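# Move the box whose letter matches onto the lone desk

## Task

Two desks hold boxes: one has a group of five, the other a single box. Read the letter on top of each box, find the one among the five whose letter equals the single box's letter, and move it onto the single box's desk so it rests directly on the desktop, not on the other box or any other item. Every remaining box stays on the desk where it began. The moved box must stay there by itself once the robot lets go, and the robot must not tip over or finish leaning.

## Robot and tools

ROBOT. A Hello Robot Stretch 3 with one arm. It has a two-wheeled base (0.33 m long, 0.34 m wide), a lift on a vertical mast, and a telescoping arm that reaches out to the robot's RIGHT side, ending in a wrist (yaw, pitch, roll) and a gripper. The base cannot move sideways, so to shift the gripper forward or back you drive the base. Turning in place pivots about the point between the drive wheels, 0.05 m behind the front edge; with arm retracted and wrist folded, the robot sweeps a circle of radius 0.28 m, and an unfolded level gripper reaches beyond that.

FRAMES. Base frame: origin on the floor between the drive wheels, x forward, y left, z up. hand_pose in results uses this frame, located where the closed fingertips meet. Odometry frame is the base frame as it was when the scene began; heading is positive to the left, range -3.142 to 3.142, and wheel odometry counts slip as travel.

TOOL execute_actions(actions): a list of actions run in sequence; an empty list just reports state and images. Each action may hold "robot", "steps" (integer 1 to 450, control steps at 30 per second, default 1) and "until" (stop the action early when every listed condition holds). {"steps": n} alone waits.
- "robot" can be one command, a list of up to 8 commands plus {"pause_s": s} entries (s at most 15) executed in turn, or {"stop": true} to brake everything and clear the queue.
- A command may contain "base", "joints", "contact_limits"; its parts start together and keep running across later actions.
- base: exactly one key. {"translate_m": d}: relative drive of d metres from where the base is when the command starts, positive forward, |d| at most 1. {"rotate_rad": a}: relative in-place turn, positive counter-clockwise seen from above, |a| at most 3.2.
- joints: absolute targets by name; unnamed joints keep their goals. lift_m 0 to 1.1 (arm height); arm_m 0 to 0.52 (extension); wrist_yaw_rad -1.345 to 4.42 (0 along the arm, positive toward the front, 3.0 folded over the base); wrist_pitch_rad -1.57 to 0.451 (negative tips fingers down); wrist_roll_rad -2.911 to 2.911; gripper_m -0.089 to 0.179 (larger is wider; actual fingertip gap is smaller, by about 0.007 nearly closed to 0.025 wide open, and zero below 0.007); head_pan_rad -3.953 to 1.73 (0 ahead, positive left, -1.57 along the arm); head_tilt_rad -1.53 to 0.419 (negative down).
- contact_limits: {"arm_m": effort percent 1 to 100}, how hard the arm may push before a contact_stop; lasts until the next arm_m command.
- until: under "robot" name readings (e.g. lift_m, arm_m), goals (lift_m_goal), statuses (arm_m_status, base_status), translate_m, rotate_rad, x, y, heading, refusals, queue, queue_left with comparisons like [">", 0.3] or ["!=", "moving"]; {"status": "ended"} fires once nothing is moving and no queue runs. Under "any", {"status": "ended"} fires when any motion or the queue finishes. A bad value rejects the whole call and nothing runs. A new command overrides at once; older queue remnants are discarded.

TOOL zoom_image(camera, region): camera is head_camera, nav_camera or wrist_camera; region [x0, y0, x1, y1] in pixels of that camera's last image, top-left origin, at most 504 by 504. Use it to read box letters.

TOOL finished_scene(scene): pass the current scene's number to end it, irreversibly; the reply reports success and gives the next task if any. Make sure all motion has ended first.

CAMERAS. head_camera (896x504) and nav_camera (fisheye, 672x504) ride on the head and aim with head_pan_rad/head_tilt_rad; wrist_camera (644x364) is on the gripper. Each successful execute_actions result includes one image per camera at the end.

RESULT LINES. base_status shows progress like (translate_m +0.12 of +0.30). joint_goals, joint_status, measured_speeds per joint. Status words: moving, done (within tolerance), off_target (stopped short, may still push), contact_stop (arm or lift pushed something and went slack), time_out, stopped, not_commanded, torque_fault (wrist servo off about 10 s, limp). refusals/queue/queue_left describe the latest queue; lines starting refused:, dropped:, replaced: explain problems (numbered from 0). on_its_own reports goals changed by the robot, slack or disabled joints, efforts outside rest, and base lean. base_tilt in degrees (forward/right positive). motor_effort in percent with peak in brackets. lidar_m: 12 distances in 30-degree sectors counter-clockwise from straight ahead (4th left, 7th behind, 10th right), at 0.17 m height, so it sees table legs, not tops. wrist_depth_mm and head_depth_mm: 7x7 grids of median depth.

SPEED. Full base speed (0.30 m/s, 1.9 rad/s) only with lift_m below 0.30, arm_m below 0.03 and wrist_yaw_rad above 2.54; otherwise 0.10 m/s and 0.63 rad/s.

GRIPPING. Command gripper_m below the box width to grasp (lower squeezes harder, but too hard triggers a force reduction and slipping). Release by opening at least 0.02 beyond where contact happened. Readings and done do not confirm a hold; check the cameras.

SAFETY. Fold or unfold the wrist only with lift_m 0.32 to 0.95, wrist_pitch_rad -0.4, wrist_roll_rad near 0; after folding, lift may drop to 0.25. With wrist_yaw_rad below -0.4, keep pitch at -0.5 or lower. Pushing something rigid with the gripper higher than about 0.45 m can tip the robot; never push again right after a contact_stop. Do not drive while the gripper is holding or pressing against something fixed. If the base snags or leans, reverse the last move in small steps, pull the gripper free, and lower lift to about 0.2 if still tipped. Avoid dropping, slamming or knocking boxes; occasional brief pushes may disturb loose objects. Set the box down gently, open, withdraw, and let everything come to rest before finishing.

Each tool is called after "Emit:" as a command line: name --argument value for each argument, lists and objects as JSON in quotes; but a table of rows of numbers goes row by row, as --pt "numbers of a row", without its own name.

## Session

Emit:
execute_actions --actions '[]'

Scene clock: 0.00 s.
robot.base_odometry: x=+0.000 y=+0.000 heading=+0.000 (m, m, rad; robot's odometry frame)
robot.turned_by_wheels: +0.000 (rad since the last result)
robot.turned_by_imu: +0.000 (rad since the last result)
robot.base_tilt: forward=+0.3 right=+1.7 (deg)
robot.lidar_m: 1.18 0.92 0.90 0.95 1.59 1.56 1.11 0.85 0.84 0.89 1.30 2.18
robot.head_depth_mm: 2019 2073 2070 2111 2087 1590 2101 / 2121 2170 2196 2220 2232 1717 2018 / 2151 2276 1947 1955 1964 1831 1938 / 2126 1661 1619 1615 1626 1641 1639 / 2123 1373 1376 1385 1396 1399 1407 / 1917 1205 1207 1213 1222 1222 1225 / 1098 1069 1067 1080 1080 1088 1088
robot.base_status: not_commanded
robot.joint_positions: lift_m=+0.474 arm_m=+0.002 wrist_yaw_rad=+2.800 wrist_pitch_rad=-0.483 wrist_roll_rad=-0.009 gripper_m=+0.037 head_pan_rad=-0.007 head_tilt_rad=-0.009
robot.joint_goals: lift_m=+0.474 arm_m=+0.002 wrist_yaw_rad=+2.800 wrist_pitch_rad=-0.483 wrist_roll_rad=-0.009 gripper_m=+0.037 head_pan_rad=-0.007 head_tilt_rad=-0.009
robot.joint_status: lift_m=not_commanded arm_m=not_commanded wrist_yaw_rad=not_commanded wrist_pitch_rad=not_commanded wrist_roll_rad=not_commanded gripper_m=not_commanded head_pan_rad=not_commanded head_tilt_rad=not_commanded
robot.measured_speeds: translate_m=+0.000 rotate_rad=+0.000 lift_m=+0.000 arm_m=+0.000 wrist_yaw_rad=+0.000 wrist_pitch_rad=+0.000 wrist_roll_rad=+0.000 head_pan_rad=+0.000 head_tilt_rad=+0.000
robot: refusals=0 queue=idle queue_left=0
robot.motor_effort: left_wheel=+1 right_wheel=-1 lift_m=+30 arm_m=-1 wrist_yaw_rad=+1 wrist_pitch_rad=+4 wrist_roll_rad=+0 gripper_m=+0 head_pan_rad=+1 head_tilt_rad=+2 (%)
robot.hand_pose: x=+0.0511 y=+0.0568 z=+0.4726 quat_wxyz=(+0.283, +0.702, +0.051, +0.651) (m; robot's base frame)
robot.wrist_depth_mm: - - 970 883 843 798 731 / - - - 983 918 829 793 / - - - - 989 914 844 / 983 - 982 977 985 961 940 / 822 - 823 827 821 779 795 / 691 - 706 703 - 693 687 / 616 608 603 602 613 596 594
pictures: head_camera (sideways: a quarter turn clockwise sets it upright), nav_camera (sideways: a quarter turn counterclockwise sets it upright), wrist_camera
Images, in order (width x height): head_camera 896x504, nav_camera 672x504, wrist_camera 644x364.

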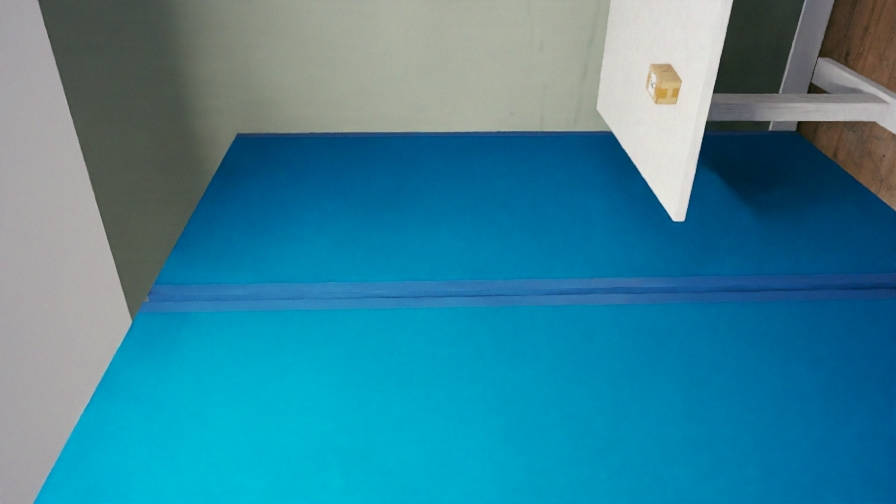

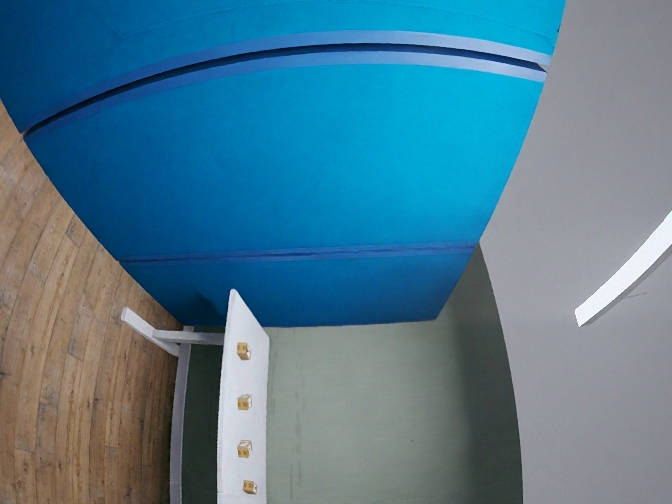

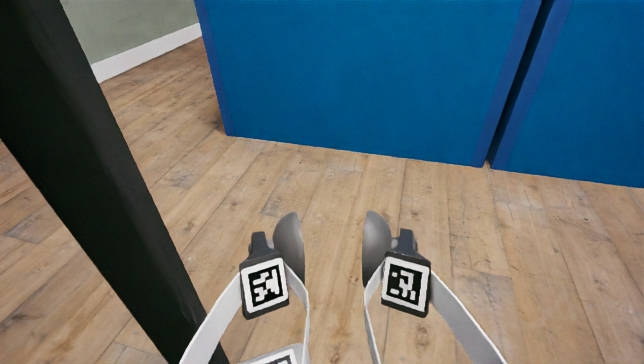

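Emit:
execute_actions --actions '[{"robot":[{"base":{"rotate_rad":-0.6},"joints":{"lift_m":0.28,"wrist_pitch_rad":-0.35,"head_pan_rad":-0.7,"head_tilt_rad":-0.4}},{"base":{"translate_m":-1.0}},{"base":{"rotate_rad":1.57}},{"base":{"translate_m":1}},{"base":{"translate_m":0.9}}],"steps":450},{"steps":450,"until":{"robot":{"status":"ended"}}}]'

Scene clock: 19.67 s.
robot.base_odometry: x=+0.249 y=+2.132 heading=+0.970 (m, m, rad; robot's odometry frame)
robot.turned_by_wheels: +0.970 (rad since the last result)
robot.turned_by_imu: +0.972 (rad since the last result)
robot.base_tilt: forward=+0.3 right=+1.8 (deg)
robot.lidar_m: 1.36 0.83 0.61 0.59 0.61 0.83 2.23 0.67 1.37 2.27 2.84 2.11
robot.head_depth_mm: 3066 3261 3462 3053 2172 1697 1378 / 2749 3017 3327 3055 2183 1692 1379 / 2510 2720 2948 3024 2184 1702 1380 / 2302 2502 2118 2704 2183 1697 1389 / 2120 2261 1989 2623 2183 1693 1382 / 1963 2137 1756 2400 2182 1697 1382 / 1844 1970 1746 2219 2162 1691 1389
robot.base_status: done (translate_m +0.9000 of +0.9000)
robot.joint_positions: lift_m=+0.280 arm_m=+0.002 wrist_yaw_rad=+2.800 wrist_pitch_rad=-0.372 wrist_roll_rad=-0.009 gripper_m=+0.037 head_pan_rad=-0.693 head_tilt_rad=-0.396
robot.joint_goals: lift_m=+0.280 arm_m=+0.002 wrist_yaw_rad=+2.800 wrist_pitch_rad=-0.350 wrist_roll_rad=-0.009 gripper_m=+0.037 head_pan_rad=-0.700 head_tilt_rad=-0.400
robot.joint_status: lift_m=done arm_m=not_commanded wrist_yaw_rad=not_commanded wrist_pitch_rad=done wrist_roll_rad=not_commanded gripper_m=not_commanded head_pan_rad=done head_tilt_rad=done
robot.measured_speeds: translate_m=+0.000 rotate_rad=+0.000 lift_m=+0.000 arm_m=+0.000 wrist_yaw_rad=+0.000 wrist_pitch_rad=+0.000 wrist_roll_rad=+0.000 head_pan_rad=+0.000 head_tilt_rad=+0.000
robot: refusals=0 queue=done queue_left=0
robot.motor_effort: left_wheel=-2(7) right_wheel=+2(13) lift_m=+23(31) arm_m=-1(1) wrist_yaw_rad=+0(0) wrist_pitch_rad=+7(8) wrist_roll_rad=+1(1) gripper_m=+0(0) head_pan_rad=-3(32) head_tilt_rad=-2(20) (%)
robot.hand_pose: x=+0.0558 y=+0.0701 z=+0.3034 quat_wxyz=(+0.247, +0.704, +0.012, +0.666) (m; robot's base frame)
robot.wrist_depth_mm: 482 512 553 594 662 737 820 / - 545 603 657 732 821 941 / - 604 652 723 799 898 966 / - 639 692 741 795 791 772 / 599 653 649 626 664 619 606 / 532 - 538 536 - 515 512 / 455 - - 441 442 449 431
pictures: head_camera (sideways: a quarter turn clockwise sets it upright), nav_camera (sideways: a quarter turn counterclockwise sets it upright), wrist_camera
Images, in order (width x height): head_camera 896x504, nav_camera 672x504, wrist_camera 644x364.

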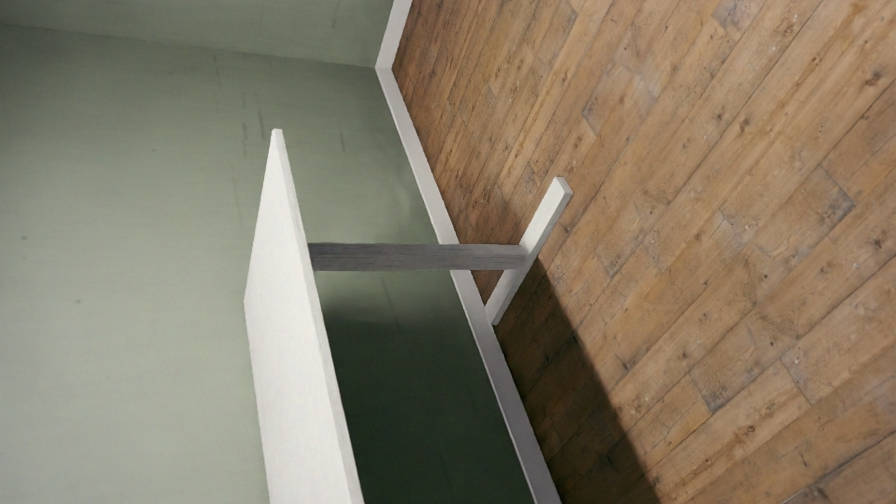

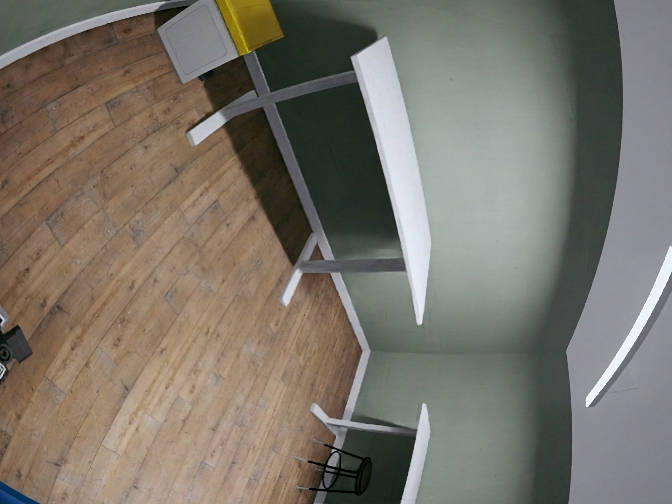

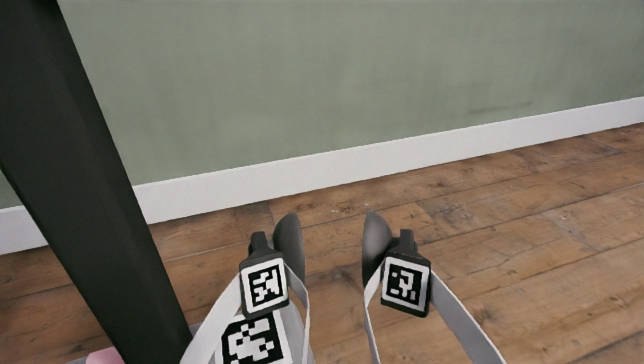

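Emit:
execute_actions --actions '[{"robot":[{"base":{"rotate_rad":-1.57},"joints":{"head_pan_rad":0,"head_tilt_rad":-0.3}},{"base":{"translate_m":1}},{"base":{"translate_m":0.5}}],"steps":450,"until":{"robot":{"status":"ended"}}}]'

Scene clock: 30.20 s.
robot.base_odometry: x=+1.487 y=+1.285 heading=-0.600 (m, m, rad; robot's odometry frame)
robot.turned_by_wheels: -1.570 (rad since the last result)
robot.turned_by_imu: -1.557 (rad since the last result)
robot.base_tilt: forward=+0.3 right=+1.8 (deg)
robot.lidar_m: 1.27 1.04 2.08 1.57 2.01 2.09 2.08 1.22 0.58 0.60 0.97 0.89
robot.head_depth_mm: 1432 1502 1593 1130 1799 1759 1482 / 1443 1523 1604 1044 1807 1705 1441 / 1433 1522 1593 1046 1871 1875 1481 / 1433 1522 1600 1044 1846 1862 1471 / 1430 1506 1596 1050 1844 1867 1489 / 1419 1511 1588 1048 1810 1789 1480 / 1419 1509 1581 1047 1772 1687 1438
robot.base_status: done (translate_m +0.5000 of +0.5000)
robot.joint_positions: lift_m=+0.280 arm_m=+0.002 wrist_yaw_rad=+2.800 wrist_pitch_rad=-0.372 wrist_roll_rad=-0.009 gripper_m=+0.037 head_pan_rad=-0.007 head_tilt_rad=-0.309
robot.joint_goals: lift_m=+0.280 arm_m=+0.002 wrist_yaw_rad=+2.800 wrist_pitch_rad=-0.350 wrist_roll_rad=-0.009 gripper_m=+0.037 head_pan_rad=+0.000 head_tilt_rad=-0.300
robot.joint_status: lift_m=done arm_m=not_commanded wrist_yaw_rad=not_commanded wrist_pitch_rad=done wrist_roll_rad=not_commanded gripper_m=not_commanded head_pan_rad=done head_tilt_rad=done
robot.measured_speeds: translate_m=+0.000 rotate_rad=+0.000 lift_m=+0.000 arm_m=+0.000 wrist_yaw_rad=+0.000 wrist_pitch_rad=+0.000 wrist_roll_rad=+0.000 head_pan_rad=+0.000 head_tilt_rad=+0.000
robot: refusals=0 queue=done queue_left=0
robot.motor_effort: left_wheel=+2(11) right_wheel=-3(11) lift_m=+24(23) arm_m=-1(1) wrist_yaw_rad=+0(0) wrist_pitch_rad=+7(8) wrist_roll_rad=+1(0) gripper_m=+0(0) head_pan_rad=+2(34) head_tilt_rad=+3(12) (%)
robot.hand_pose: x=+0.0558 y=+0.0701 z=+0.3034 quat_wxyz=(+0.247, +0.704, +0.012, +0.666) (m; robot's base frame)
robot.wrist_depth_mm: - - - - - - - / - - - - - - - / - - - - - - - / - 822 832 804 793 784 759 / 638 648 642 636 642 622 629 / 537 - 534 531 - 516 511 / 456 - - 445 449 439 435
pictures: head_camera (sideways: a quarter turn clockwise sets it upright), nav_camera (sideways: a quarter turn counterclockwise sets it upright), wrist_camera
Images, in order (width x height): head_camera 896x504, nav_camera 672x504, wrist_camera 644x364.

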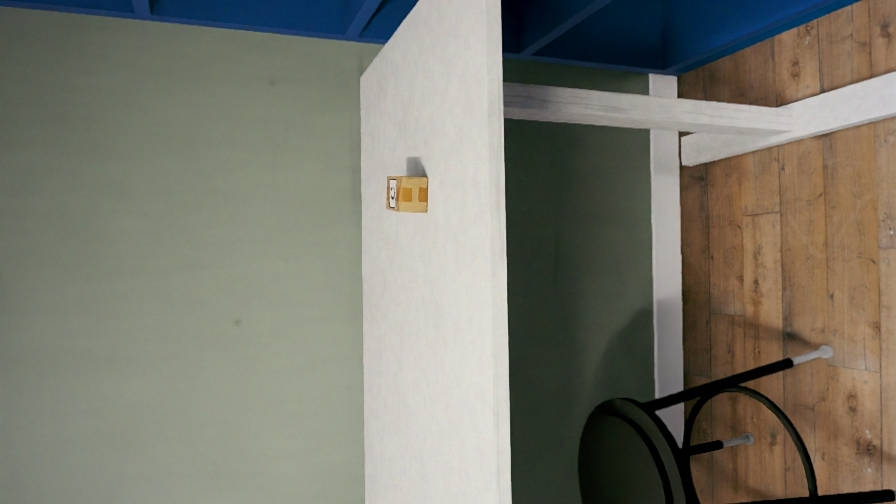

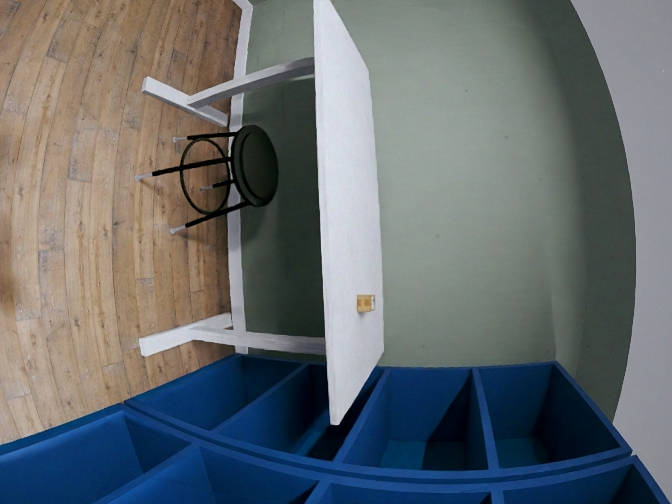

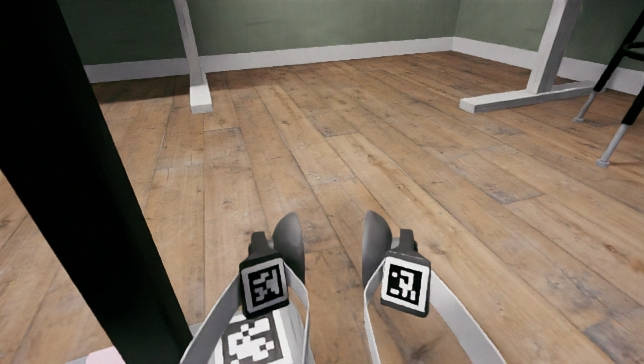

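Emit:
zoom_image --camera "head_camera" --region '[370,165,440,225]'

Region (370, 165, 440, 225) of head_camera's 896x504 image, scaled by 7.200, with more detail than that image has; it fills the top 432 rows of this view, and the rest is white.

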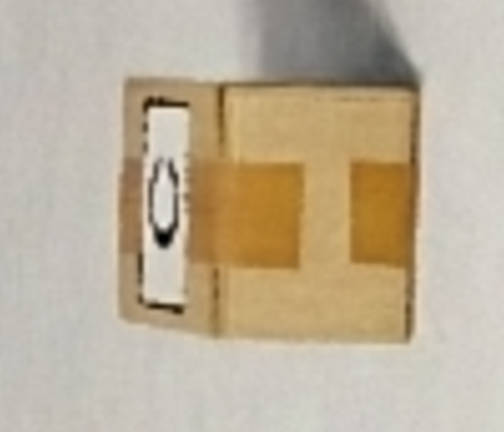

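The lone box shows a C.

Emit:
execute_actions --actions '[{"robot":[{"base":{"translate_m":-1}},{"base":{"translate_m":-0.52}},{"base":{"rotate_rad":-1.59}},{"base":{"translate_m":1}},{"base":{"translate_m":0.85}},{"base":{"rotate_rad":1.57}},{"base":{"translate_m":1}},{"base":{"translate_m":0.5}}],"steps":450},{"steps":450,"until":{"robot":{"status":"ended"}}},{"steps":450,"until":{"robot":{"status":"ended"}}}]'

Emit:
zoom_image --camera "nav_camera" --region '[180,100,400,480]'

Scene clock: 61.23 s.
robot.base_odometry: x=+0.380 y=-0.235 heading=-0.620 (m, m, rad; robot's odometry frame)
robot.turned_by_wheels: -0.020 (rad since the last result)
robot.turned_by_imu: -0.006 (rad since the last result)
robot.base_tilt: forward=+0.3 right=+1.8 (deg)
robot.lidar_m: 1.70 1.20 0.88 0.85 0.89 1.21 2.05 1.25 0.92 0.88 0.92 1.26
robot.head_depth_mm: 1473 1552 1654 1711 1125 1756 1487 / 1461 1547 1650 1719 1129 1866 1485 / 1457 1541 1644 1704 1128 1872 1483 / 1453 1537 1640 1699 1133 1851 1477 / 1450 1520 1638 1690 1131 1858 1488 / 1431 1528 1625 1688 1133 1867 1475 / 1432 1523 1618 1673 1134 1854 1482
robot.base_status: done (translate_m +0.5000 of +0.5000)
robot.joint_positions: lift_m=+0.280 arm_m=+0.002 wrist_yaw_rad=+2.800 wrist_pitch_rad=-0.372 wrist_roll_rad=-0.009 gripper_m=+0.037 head_pan_rad=-0.007 head_tilt_rad=-0.309
robot.joint_goals: lift_m=+0.280 arm_m=+0.002 wrist_yaw_rad=+2.800 wrist_pitch_rad=-0.350 wrist_roll_rad=-0.009 gripper_m=+0.037 head_pan_rad=+0.000 head_tilt_rad=-0.300
robot.joint_status: lift_m=done arm_m=not_commanded wrist_yaw_rad=not_commanded wrist_pitch_rad=done wrist_roll_rad=not_commanded gripper_m=not_commanded head_pan_rad=done head_tilt_rad=done
robot.measured_speeds: translate_m=+0.000 rotate_rad=+0.000 lift_m=+0.000 arm_m=+0.000 wrist_yaw_rad=+0.000 wrist_pitch_rad=+0.000 wrist_roll_rad=+0.000 head_pan_rad=+0.000 head_tilt_rad=+0.000
robot: refusals=0 queue=done queue_left=0
robot.motor_effort: left_wheel=-1(12) right_wheel=+2(12) lift_m=+24(24) arm_m=-1(1) wrist_yaw_rad=+1(0) wrist_pitch_rad=+7(7) wrist_roll_rad=+0(1) gripper_m=-1(0) head_pan_rad=+4(4) head_tilt_rad=+3(3) (%)
robot.hand_pose: x=+0.0558 y=+0.0701 z=+0.3034 quat_wxyz=(+0.247, +0.704, +0.012, +0.666) (m; robot's base frame)
robot.wrist_depth_mm: 685 720 799 863 948 - - / - 769 834 942 - - - / - 845 925 978 - - - / - 790 809 813 787 782 777 / 630 648 643 633 660 620 614 / 542 - 529 519 - 519 512 / 460 - - 441 444 446 444
pictures: head_camera (sideways: a quarter turn clockwise sets it upright), nav_camera (sideways: a quarter turn counterclockwise sets it upright), wrist_camera
Images, in order (width x height): head_camera 896x504, nav_camera 672x504, wrist_camera 644x364.

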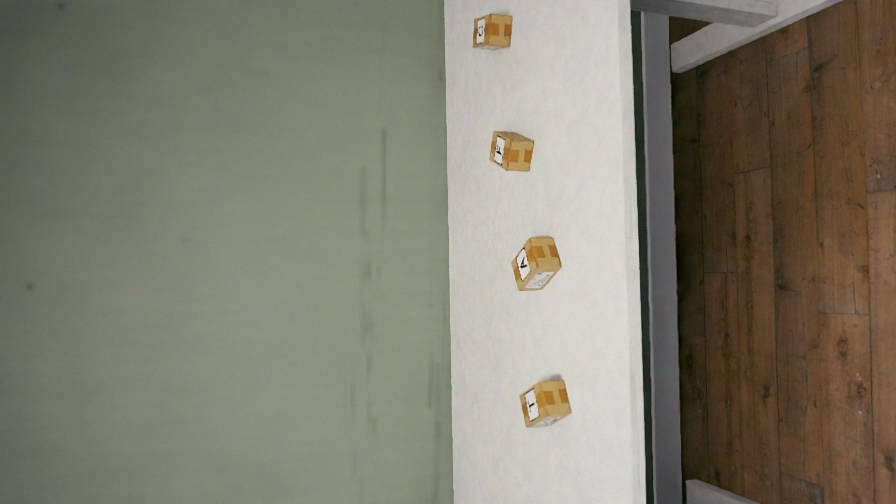

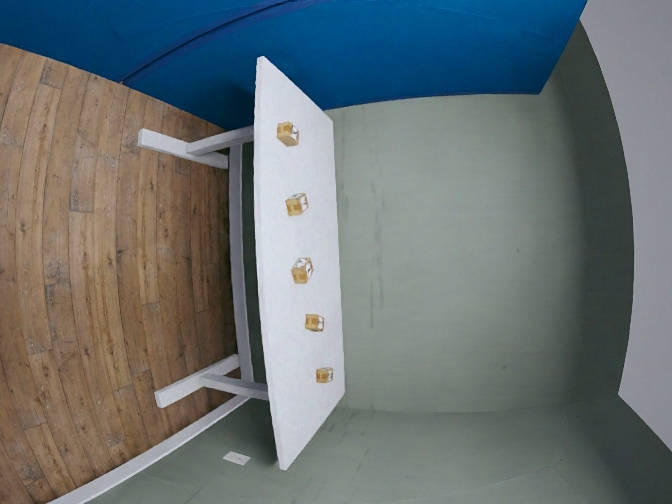

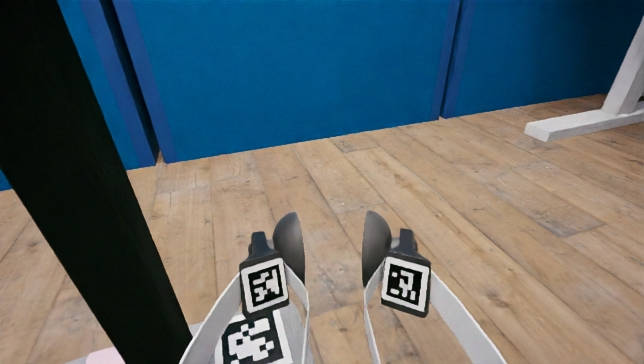

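Region (180, 100, 400, 480) of nav_camera's 672x504 image, scaled by 1.326, with more detail than that image has; it fills the left 292 columns of this view, and the rest is white.

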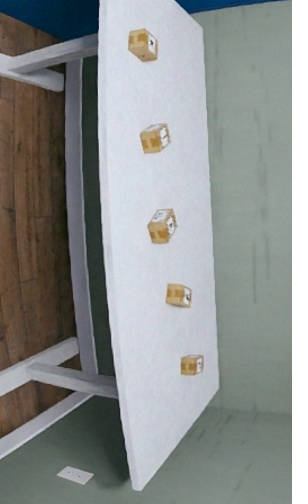

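Emit:
execute_actions --actions '[{"robot":[{"base":{"translate_m":0.5}},{"base":{"rotate_rad":1.56}},{"joints":{"lift_m":0.85,"wrist_pitch_rad":-0.3,"wrist_yaw_rad":2.6,"head_pan_rad":-0.9,"head_tilt_rad":-0.6}},{"joints":{"wrist_yaw_rad":0,"gripper_m":0.15}}],"steps":450,"until":{"robot":{"status":"ended"}}}]'

Scene clock: 75.17 s.
robot.base_odometry: x=+0.787 y=-0.526 heading=+0.940 (m, m, rad; robot's odometry frame)
robot.turned_by_wheels: +1.560 (rad since the last result)
robot.turned_by_imu: +1.559 (rad since the last result)
robot.base_tilt: forward=+0.4 right=+1.8 (deg)
robot.lidar_m: 0.85 0.88 1.19 2.55 1.27 0.92 0.89 0.92 0.97 1.20 0.94 0.88
robot.head_depth_mm: 1044 1129 1207 974 775 644 1204 / 1105 1207 1259 975 752 658 1227 / 1166 1304 1317 970 772 1339 1226 / 1192 1319 1306 974 770 1404 1223 / 1069 1178 1270 967 794 1414 1222 / 959 1046 1144 966 1336 1442 1228 / 869 940 1018 962 1219 1345 1217
robot.base_status: done (rotate_rad +1.5599 of +1.5600)
robot.joint_positions: lift_m=+0.850 arm_m=+0.002 wrist_yaw_rad=+0.004 wrist_pitch_rad=-0.323 wrist_roll_rad=-0.009 gripper_m=+0.150 head_pan_rad=-0.893 head_tilt_rad=-0.592
robot.joint_goals: lift_m=+0.850 arm_m=+0.002 wrist_yaw_rad=+0.000 wrist_pitch_rad=-0.300 wrist_roll_rad=-0.009 gripper_m=+0.150 head_pan_rad=-0.900 head_tilt_rad=-0.600
robot.joint_status: lift_m=done arm_m=not_commanded wrist_yaw_rad=done wrist_pitch_rad=done wrist_roll_rad=not_commanded gripper_m=done head_pan_rad=done head_tilt_rad=done
robot.measured_speeds: translate_m=+0.000 rotate_rad=+0.000 lift_m=+0.000 arm_m=+0.000 wrist_yaw_rad=+0.000 wrist_pitch_rad=+0.000 wrist_roll_rad=+0.000 head_pan_rad=+0.000 head_tilt_rad=+0.000
robot: refusals=0 queue=done queue_left=0
robot.motor_effort: left_wheel=-1(9) right_wheel=+2(12) lift_m=+36(38) arm_m=-1(2) wrist_yaw_rad=-3(4) wrist_pitch_rad=+8(9) wrist_roll_rad=+0(0) gripper_m=+0(79) head_pan_rad=-2(32) head_tilt_rad=-2(18) (%)
robot.hand_pose: x=-0.0207 y=-0.3820 z=+0.8844 quat_wxyz=(+0.701, +0.116, -0.694, -0.112) (m; robot's base frame)
robot.wrist_depth_mm: 876 891 845 858 879 851 889 / 936 941 943 911 916 953 923 / 860 827 831 831 799 791 783 / 590 588 593 579 536 531 556 / 461 416 440 424 436 447 426 / 368 376 360 361 355 - 348 / 320 298 305 303 298 301 296
pictures: head_camera (sideways: a quarter turn clockwise sets it upright), nav_camera (sideways: a quarter turn counterclockwise sets it upright), wrist_camera
Images, in order (width x height): head_camera 896x504, nav_camera 672x504, wrist_camera 644x364.

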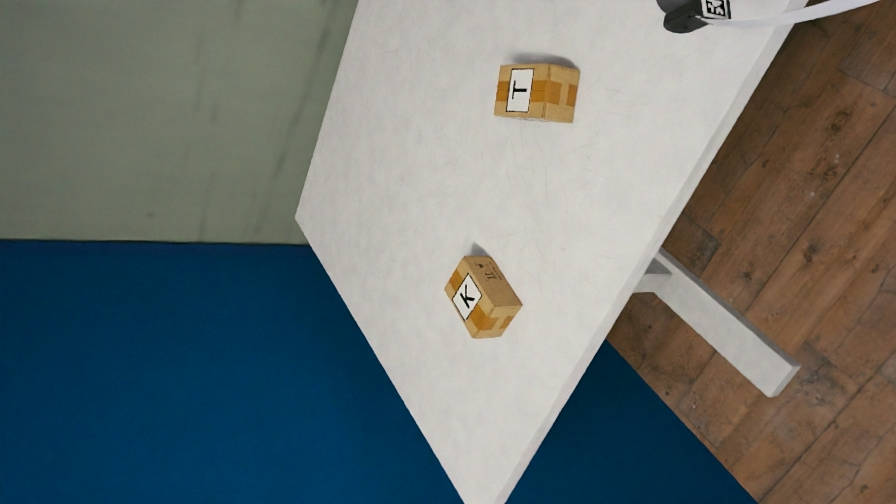

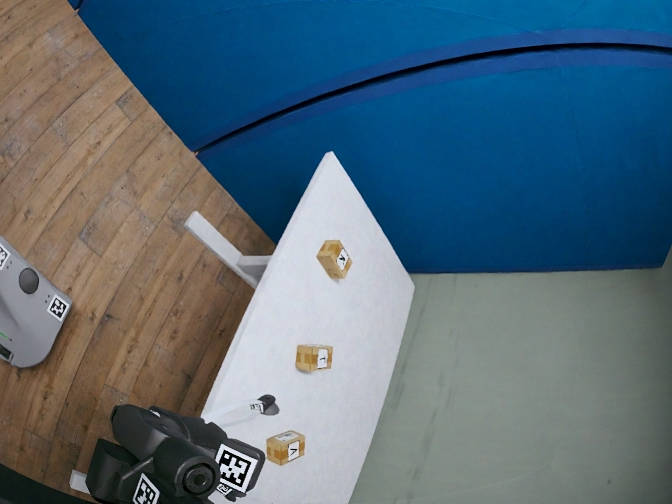

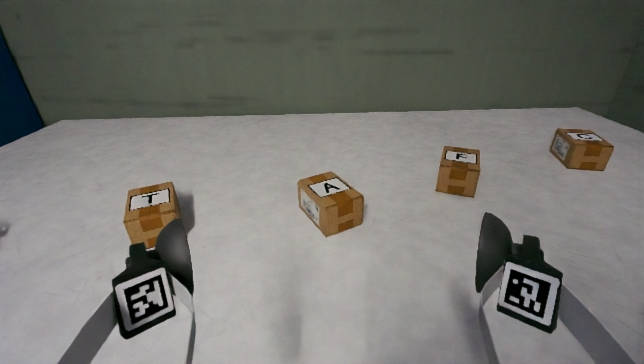

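Emit:
execute_actions --actions '[{"robot":[{"base":{"translate_m":-0.49},"joints":{"head_pan_rad":-1.57}},{"joints":{"arm_m":0.42,"lift_m":0.73}}],"steps":450,"until":{"robot":{"status":"ended"}}}]'

Scene clock: 85.80 s.
robot.base_odometry: x=+0.498 y=-0.921 heading=+0.940 (m, m, rad; robot's odometry frame)
robot.turned_by_wheels: +0.000 (rad since the last result)
robot.turned_by_imu: +0.000 (rad since the last result)
robot.base_tilt: forward=+0.4 right=+1.8 (deg)
robot.lidar_m: 1.34 1.38 1.87 1.64 0.57 0.41 0.40 0.41 0.55 0.77 1.25 1.31
robot.head_depth_mm: 1011 1086 1098 1111 797 681 - / 1021 1141 1259 1010 - - 1224 / 1019 1130 1227 - 749 691 1202 / 1014 1124 1219 1041 760 688 1222 / 1011 1115 1219 967 771 670 1227 / 1006 1119 1209 968 768 669 1226 / 999 1106 1203 926 769 668 1218
robot.base_status: done (translate_m -0.4900 of -0.4900)
robot.joint_positions: lift_m=+0.730 arm_m=+0.420 wrist_yaw_rad=+0.002 wrist_pitch_rad=-0.322 wrist_roll_rad=-0.009 gripper_m=+0.150 head_pan_rad=-1.563 head_tilt_rad=-0.593
robot.joint_goals: lift_m=+0.730 arm_m=+0.420 wrist_yaw_rad=+0.000 wrist_pitch_rad=-0.300 wrist_roll_rad=-0.009 gripper_m=+0.150 head_pan_rad=-1.570 head_tilt_rad=-0.600
robot.joint_status: lift_m=done arm_m=done wrist_yaw_rad=done wrist_pitch_rad=done wrist_roll_rad=not_commanded gripper_m=done head_pan_rad=done head_tilt_rad=done
robot.measured_speeds: translate_m=+0.000 rotate_rad=+0.000 lift_m=+0.000 arm_m=+0.000 wrist_yaw_rad=+0.000 wrist_pitch_rad=+0.000 wrist_roll_rad=+0.000 head_pan_rad=+0.000 head_tilt_rad=+0.000
robot: refusals=0 queue=done queue_left=0
robot.motor_effort: left_wheel=-1(6) right_wheel=+2(3) lift_m=+23(36) arm_m=+2(3) wrist_yaw_rad=-2(3) wrist_pitch_rad=+8(8) wrist_roll_rad=+0(0) gripper_m=+1(1) head_pan_rad=-2(34) head_tilt_rad=-2(2) (%)
robot.hand_pose: x=-0.0210 y=-0.8001 z=+0.7649 quat_wxyz=(+0.701, +0.115, -0.694, -0.113) (m; robot's base frame)
robot.wrist_depth_mm: 488 489 486 488 483 489 426 / 524 516 519 520 526 521 430 / 473 474 466 458 447 525 428 / 335 328 321 216 316 310 395 / 254 264 239 166 245 251 239 / 204 213 178 151 200 - 195 / 177 166 169 164 169 167 165
pictures: head_camera (sideways: a quarter turn clockwise sets it upright), nav_camera (sideways: a quarter turn counterclockwise sets it upright), wrist_camera
Images, in order (width x height): head_camera 896x504, nav_camera 672x504, wrist_camera 644x364.

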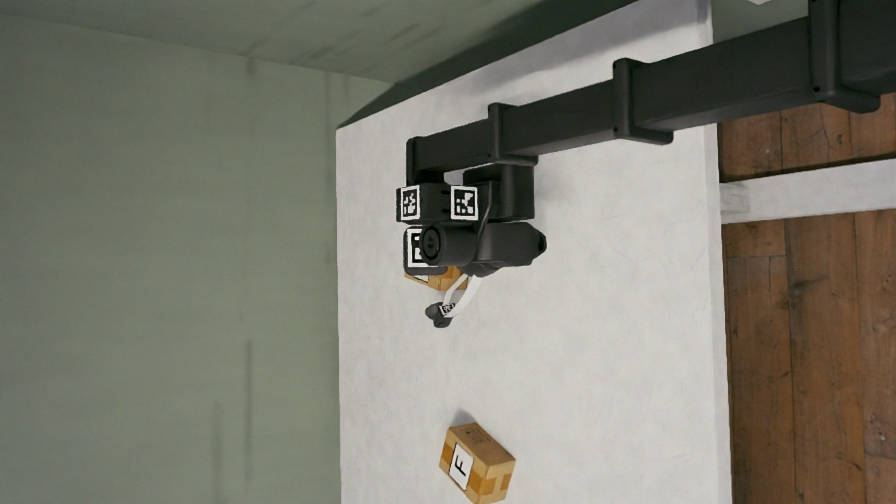

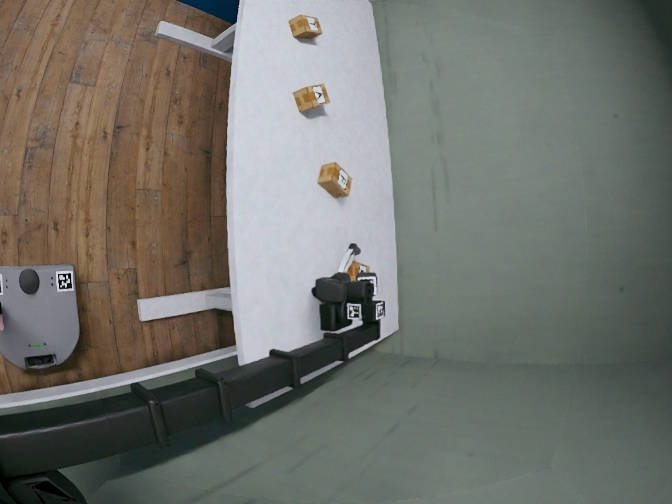

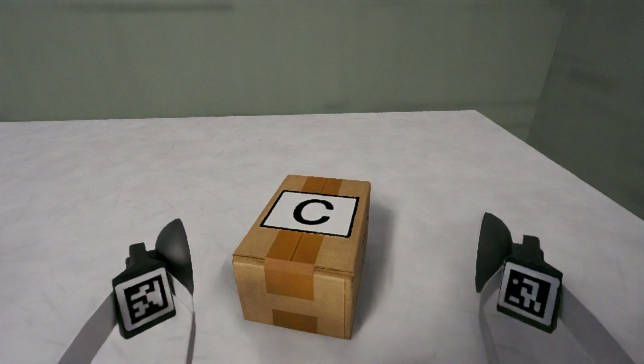

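Emit:
execute_actions --actions '[{"robot":[{"joints":{"lift_m":0.80}},{"base":{"translate_m":0.062},"joints":{"wrist_yaw_rad":-0.2,"arm_m":0.455}},{"joints":{"lift_m":0.695}},{"joints":{"gripper_m":0.045}},{"joints":{"lift_m":0.8}}],"steps":450,"until":{"robot":{"status":"ended"}}}]'

Scene clock: 93.63 s.
robot.base_odometry: x=+0.534 y=-0.871 heading=+0.940 (m, m, rad; robot's odometry frame)
robot.turned_by_wheels: +0.000 (rad since the last result)
robot.turned_by_imu: +0.002 (rad since the last result)
robot.base_tilt: forward=+0.3 right=+1.8 (deg)
robot.lidar_m: 1.28 1.32 1.79 1.89 0.66 0.48 0.46 0.47 0.64 0.78 1.25 1.26
robot.head_depth_mm: 1025 1128 1232 1143 796 - - / 1022 1138 1235 1048 750 1018 1204 / 1012 1130 1220 906 770 692 1219 / 1007 1126 1219 906 770 672 1229 / 1008 1115 1209 964 769 671 1233 / 1005 1117 1202 899 769 668 1224 / 1003 1114 1199 965 766 666 1219
robot.base_status: done (translate_m +0.0620 of +0.0620)
robot.joint_positions: lift_m=+0.800 arm_m=+0.455 wrist_yaw_rad=-0.199 wrist_pitch_rad=-0.323 wrist_roll_rad=-0.009 gripper_m=+0.046 head_pan_rad=-1.563 head_tilt_rad=-0.593
robot.joint_goals: lift_m=+0.800 arm_m=+0.455 wrist_yaw_rad=-0.200 wrist_pitch_rad=-0.300 wrist_roll_rad=-0.009 gripper_m=+0.045 head_pan_rad=-1.570 head_tilt_rad=-0.600
robot.joint_status: lift_m=done arm_m=done wrist_yaw_rad=done wrist_pitch_rad=done wrist_roll_rad=not_commanded gripper_m=done head_pan_rad=done head_tilt_rad=done
robot.measured_speeds: translate_m=+0.000 rotate_rad=+0.000 lift_m=+0.000 arm_m=+0.000 wrist_yaw_rad=+0.000 wrist_pitch_rad=+0.000 wrist_roll_rad=+0.000 head_pan_rad=+0.000 head_tilt_rad=+0.000
robot: refusals=0 queue=done queue_left=0
robot.motor_effort: left_wheel=-1(4) right_wheel=+1(7) lift_m=+37(38) arm_m=+2(4) wrist_yaw_rad=-2(4) wrist_pitch_rad=+8(8) wrist_roll_rad=+0(1) gripper_m=-17(92) head_pan_rad=-2(2) head_tilt_rad=-2(2) (%)
robot.hand_pose: x=-0.0680 y=-0.8305 z=+0.8343 quat_wxyz=(+0.686, +0.045, -0.702, -0.182) (m; robot's base frame)
robot.wrist_depth_mm: 405 428 440 469 492 504 385 / 424 448 471 501 537 534 388 / 460 487 511 538 575 544 395 / 475 473 467 458 450 525 407 / 367 359 379 139 150 352 402 / 297 298 123 116 110 289 285 / 248 247 246 121 227 242 242
pictures: head_camera (sideways: a quarter turn clockwise sets it upright), nav_camera (sideways: a quarter turn counterclockwise sets it upright), wrist_camera
Images, in order (width x height): head_camera 896x504, nav_camera 672x504, wrist_camera 644x364.

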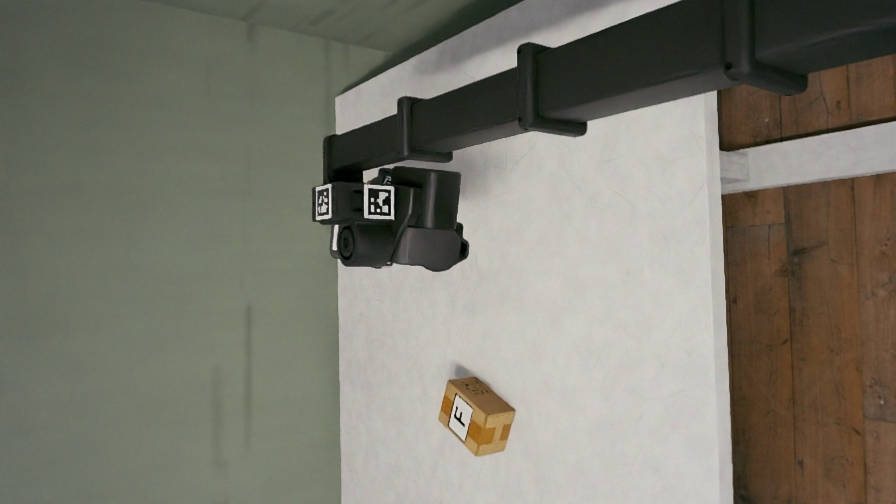

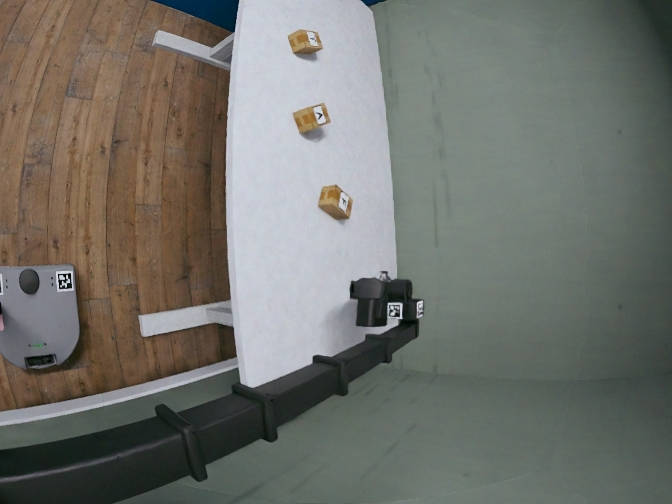

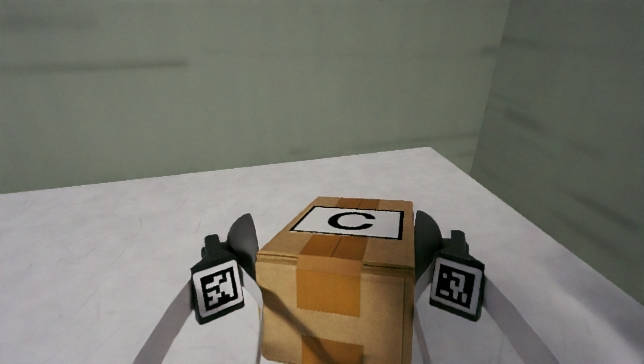

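Emit:
execute_actions --actions '[{"robot":[{"joints":{"gripper_m":0.037,"arm_m":0,"lift_m":0.85}},{"base":{"translate_m":0.3},"joints":{"wrist_yaw_rad":2.65}},{"base":{"rotate_rad":1.3},"joints":{"lift_m":0.28}},{"base":{"translate_m":1}},{"base":{"translate_m":1}},{"base":{"translate_m":0.07}},{"base":{"rotate_rad":-1.3}}],"steps":450},{"steps":450,"until":{"robot":{"status":"ended"}}}]'

Emit:
execute_actions --actions '[{"robot":[{"base":{"translate_m":1}},{"base":{"translate_m":0.4}},{"base":{"rotate_rad":-1.42}},{"base":{"translate_m":1}},{"base":{"translate_m":0.8}},{"base":{"rotate_rad":1.42}},{"joints":{"lift_m":1.05,"wrist_yaw_rad":0}}],"steps":450},{"steps":450,"until":{"robot":{"status":"ended"}}}]'

Scene clock: 122.20 s.
robot.base_odometry: x=-0.573 y=+0.995 heading=+0.940 (m, m, rad; robot's odometry frame)
robot.turned_by_wheels: +0.000 (rad since the last result)
robot.turned_by_imu: +0.020 (rad since the last result)
robot.base_tilt: forward=+0.3 right=+1.8 (deg)
robot.lidar_m: 2.21 0.81 0.59 0.55 0.56 0.78 1.33 1.38 1.88 1.58 0.58 0.56
robot.head_depth_mm: 2763 2714 2871 2186 1730 1439 1227 / 2707 3052 2920 2169 1747 1442 1227 / 2732 3027 2926 2194 1725 1441 1227 / 2747 3069 2931 2194 1743 1440 1224 / 2769 2715 2868 2181 1732 1434 1228 / 2192 2196 2188 2021 1730 1431 1221 / 1387 1379 1370 1374 1366 1349 1198
robot.base_status: done (rotate_rad -1.2999 of -1.3000)
robot.joint_positions: lift_m=+0.280 arm_m=+0.002 wrist_yaw_rad=+2.647 wrist_pitch_rad=-0.324 wrist_roll_rad=-0.009 gripper_m=+0.038 head_pan_rad=-1.563 head_tilt_rad=-0.593
robot.joint_goals: lift_m=+0.280 arm_m=+0.000 wrist_yaw_rad=+2.650 wrist_pitch_rad=-0.300 wrist_roll_rad=-0.009 gripper_m=+0.037 head_pan_rad=-1.570 head_tilt_rad=-0.600
robot.joint_status: lift_m=done arm_m=done wrist_yaw_rad=done wrist_pitch_rad=done wrist_roll_rad=not_commanded gripper_m=done head_pan_rad=done head_tilt_rad=done
robot.measured_speeds: translate_m=+0.000 rotate_rad=+0.000 lift_m=+0.000 arm_m=+0.000 wrist_yaw_rad=+0.000 wrist_pitch_rad=+0.000 wrist_roll_rad=+0.000 head_pan_rad=+0.000 head_tilt_rad=+0.000
robot: refusals=0 queue=done queue_left=0
robot.motor_effort: left_wheel=+3(14) right_wheel=-4(10) lift_m=+25(39) arm_m=-3(3) wrist_yaw_rad=+1(5) wrist_pitch_rad=+8(8) wrist_roll_rad=+0(0) gripper_m=-20(61) head_pan_rad=-1(2) head_tilt_rad=-3(3) (%)
robot.hand_pose: x=+0.0903 y=+0.0603 z=+0.3146 quat_wxyz=(+0.282, +0.701, -0.059, +0.652) (m; robot's base frame)
robot.wrist_depth_mm: 463 493 561 630 730 908 - / 463 524 593 690 824 944 - / 483 540 631 732 864 - - / 512 590 676 770 902 836 859 / 555 628 672 139 149 660 659 / - 568 124 117 110 551 549 / - 477 482 121 429 464 460
pictures: head_camera (sideways: a quarter turn clockwise sets it upright), nav_camera (sideways: a quarter turn counterclockwise sets it upright), wrist_camera
Images, in order (width x height): head_camera 896x504, nav_camera 672x504, wrist_camera 644x364.

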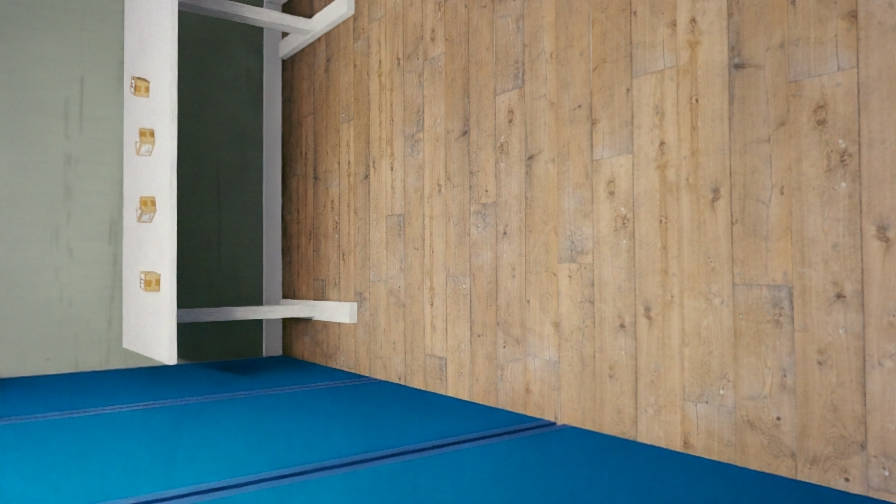

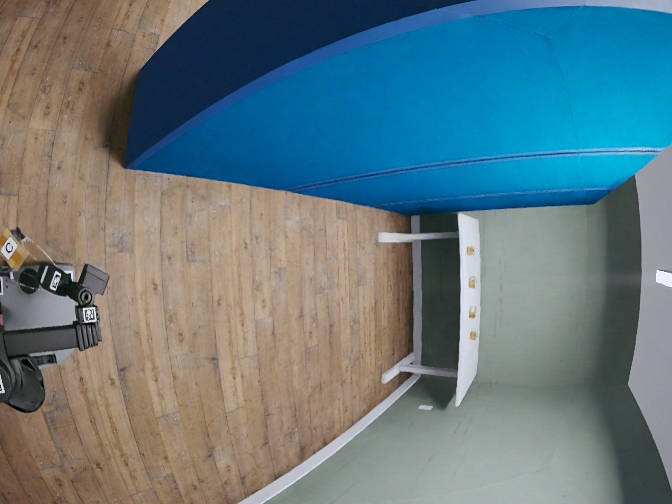

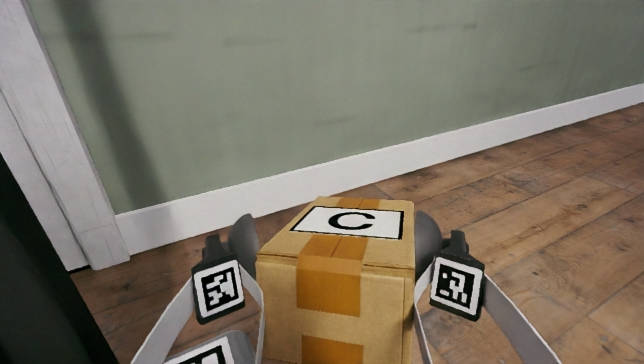

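Scene clock: 152.00 s.
robot.base_odometry: x=+1.850 y=+1.294 heading=+0.940 (m, m, rad; robot's odometry frame)
robot.turned_by_wheels: +0.000 (rad since the last result)
robot.turned_by_imu: +0.019 (rad since the last result)
robot.base_tilt: forward=+0.3 right=+1.7 (deg)
robot.lidar_m: 1.34 1.82 2.00 2.35 1.70 0.93 1.29 0.94 1.13 0.71 0.98 1.80
robot.head_depth_mm: 1200 1278 - - - - 1201 / 1196 1275 - - - - 1174 / 1199 1272 - - - - 1176 / 1205 1210 - - - 1404 1224 / 1198 1199 781 1193 1076 1396 1227 / 1196 1200 781 1192 1079 1400 1226 / 1193 1192 775 1662 1681 1427 1224
robot.base_status: done (rotate_rad +1.4199 of +1.4200)
robot.joint_positions: lift_m=+1.050 arm_m=+0.002 wrist_yaw_rad=+0.003 wrist_pitch_rad=-0.324 wrist_roll_rad=-0.009 gripper_m=+0.038 head_pan_rad=-1.563 head_tilt_rad=-0.593
robot.joint_goals: lift_m=+1.050 arm_m=+0.000 wrist_yaw_rad=+0.000 wrist_pitch_rad=-0.300 wrist_roll_rad=-0.009 gripper_m=+0.037 head_pan_rad=-1.570 head_tilt_rad=-0.600
robot.joint_status: lift_m=done arm_m=done wrist_yaw_rad=done wrist_pitch_rad=done wrist_roll_rad=not_commanded gripper_m=done head_pan_rad=done head_tilt_rad=done
robot.measured_speeds: translate_m=+0.000 rotate_rad=+0.000 lift_m=+0.000 arm_m=+0.000 wrist_yaw_rad=+0.000 wrist_pitch_rad=+0.000 wrist_roll_rad=+0.000 head_pan_rad=+0.000 head_tilt_rad=+0.000
robot: refusals=0 queue=done queue_left=0
robot.motor_effort: left_wheel=-1(13) right_wheel=+2(11) lift_m=+37(38) arm_m=-3(3) wrist_yaw_rad=-4(4) wrist_pitch_rad=+8(8) wrist_roll_rad=+0(0) gripper_m=-20(21) head_pan_rad=-2(2) head_tilt_rad=-2(2) (%)
robot.hand_pose: x=-0.0207 y=-0.3820 z=+1.0840 quat_wxyz=(+0.701, +0.116, -0.694, -0.113) (m; robot's base frame)
robot.wrist_depth_mm: - - - - - - - / - - - - - - - / 773 752 723 711 710 648 681 / 525 519 519 506 504 499 486 / - 955 458 139 149 - - / - - 123 117 110 - - / - - - 121 - - -
pictures: head_camera (sideways: a quarter turn clockwise sets it upright), nav_camera (sideways: a quarter turn counterclockwise sets it upright), wrist_camera
Images, in order (width x height): head_camera 896x504, nav_camera 672x504, wrist_camera 644x364.

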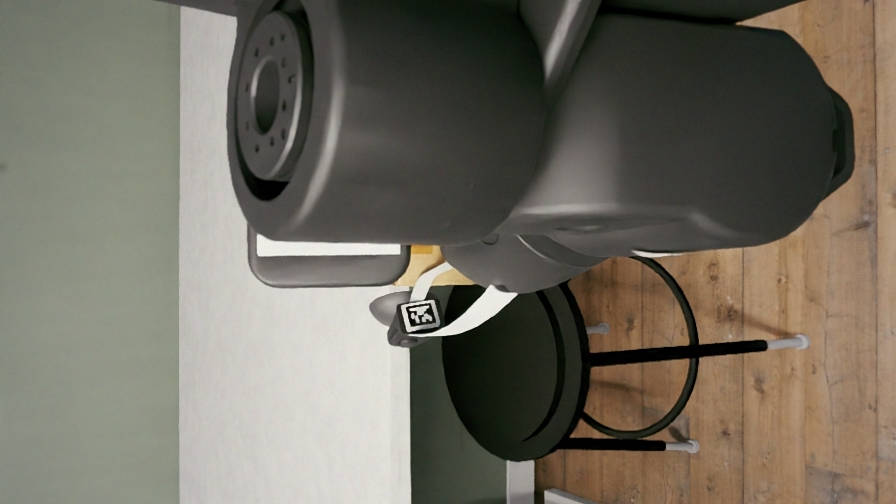

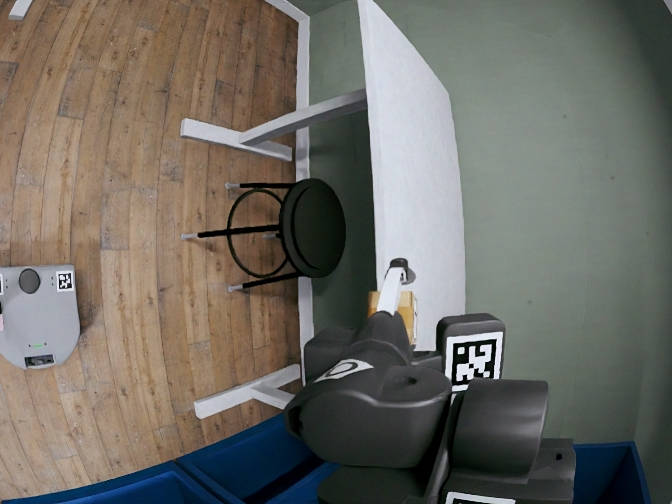

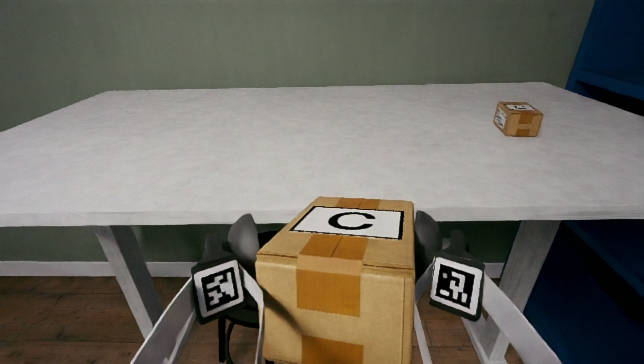

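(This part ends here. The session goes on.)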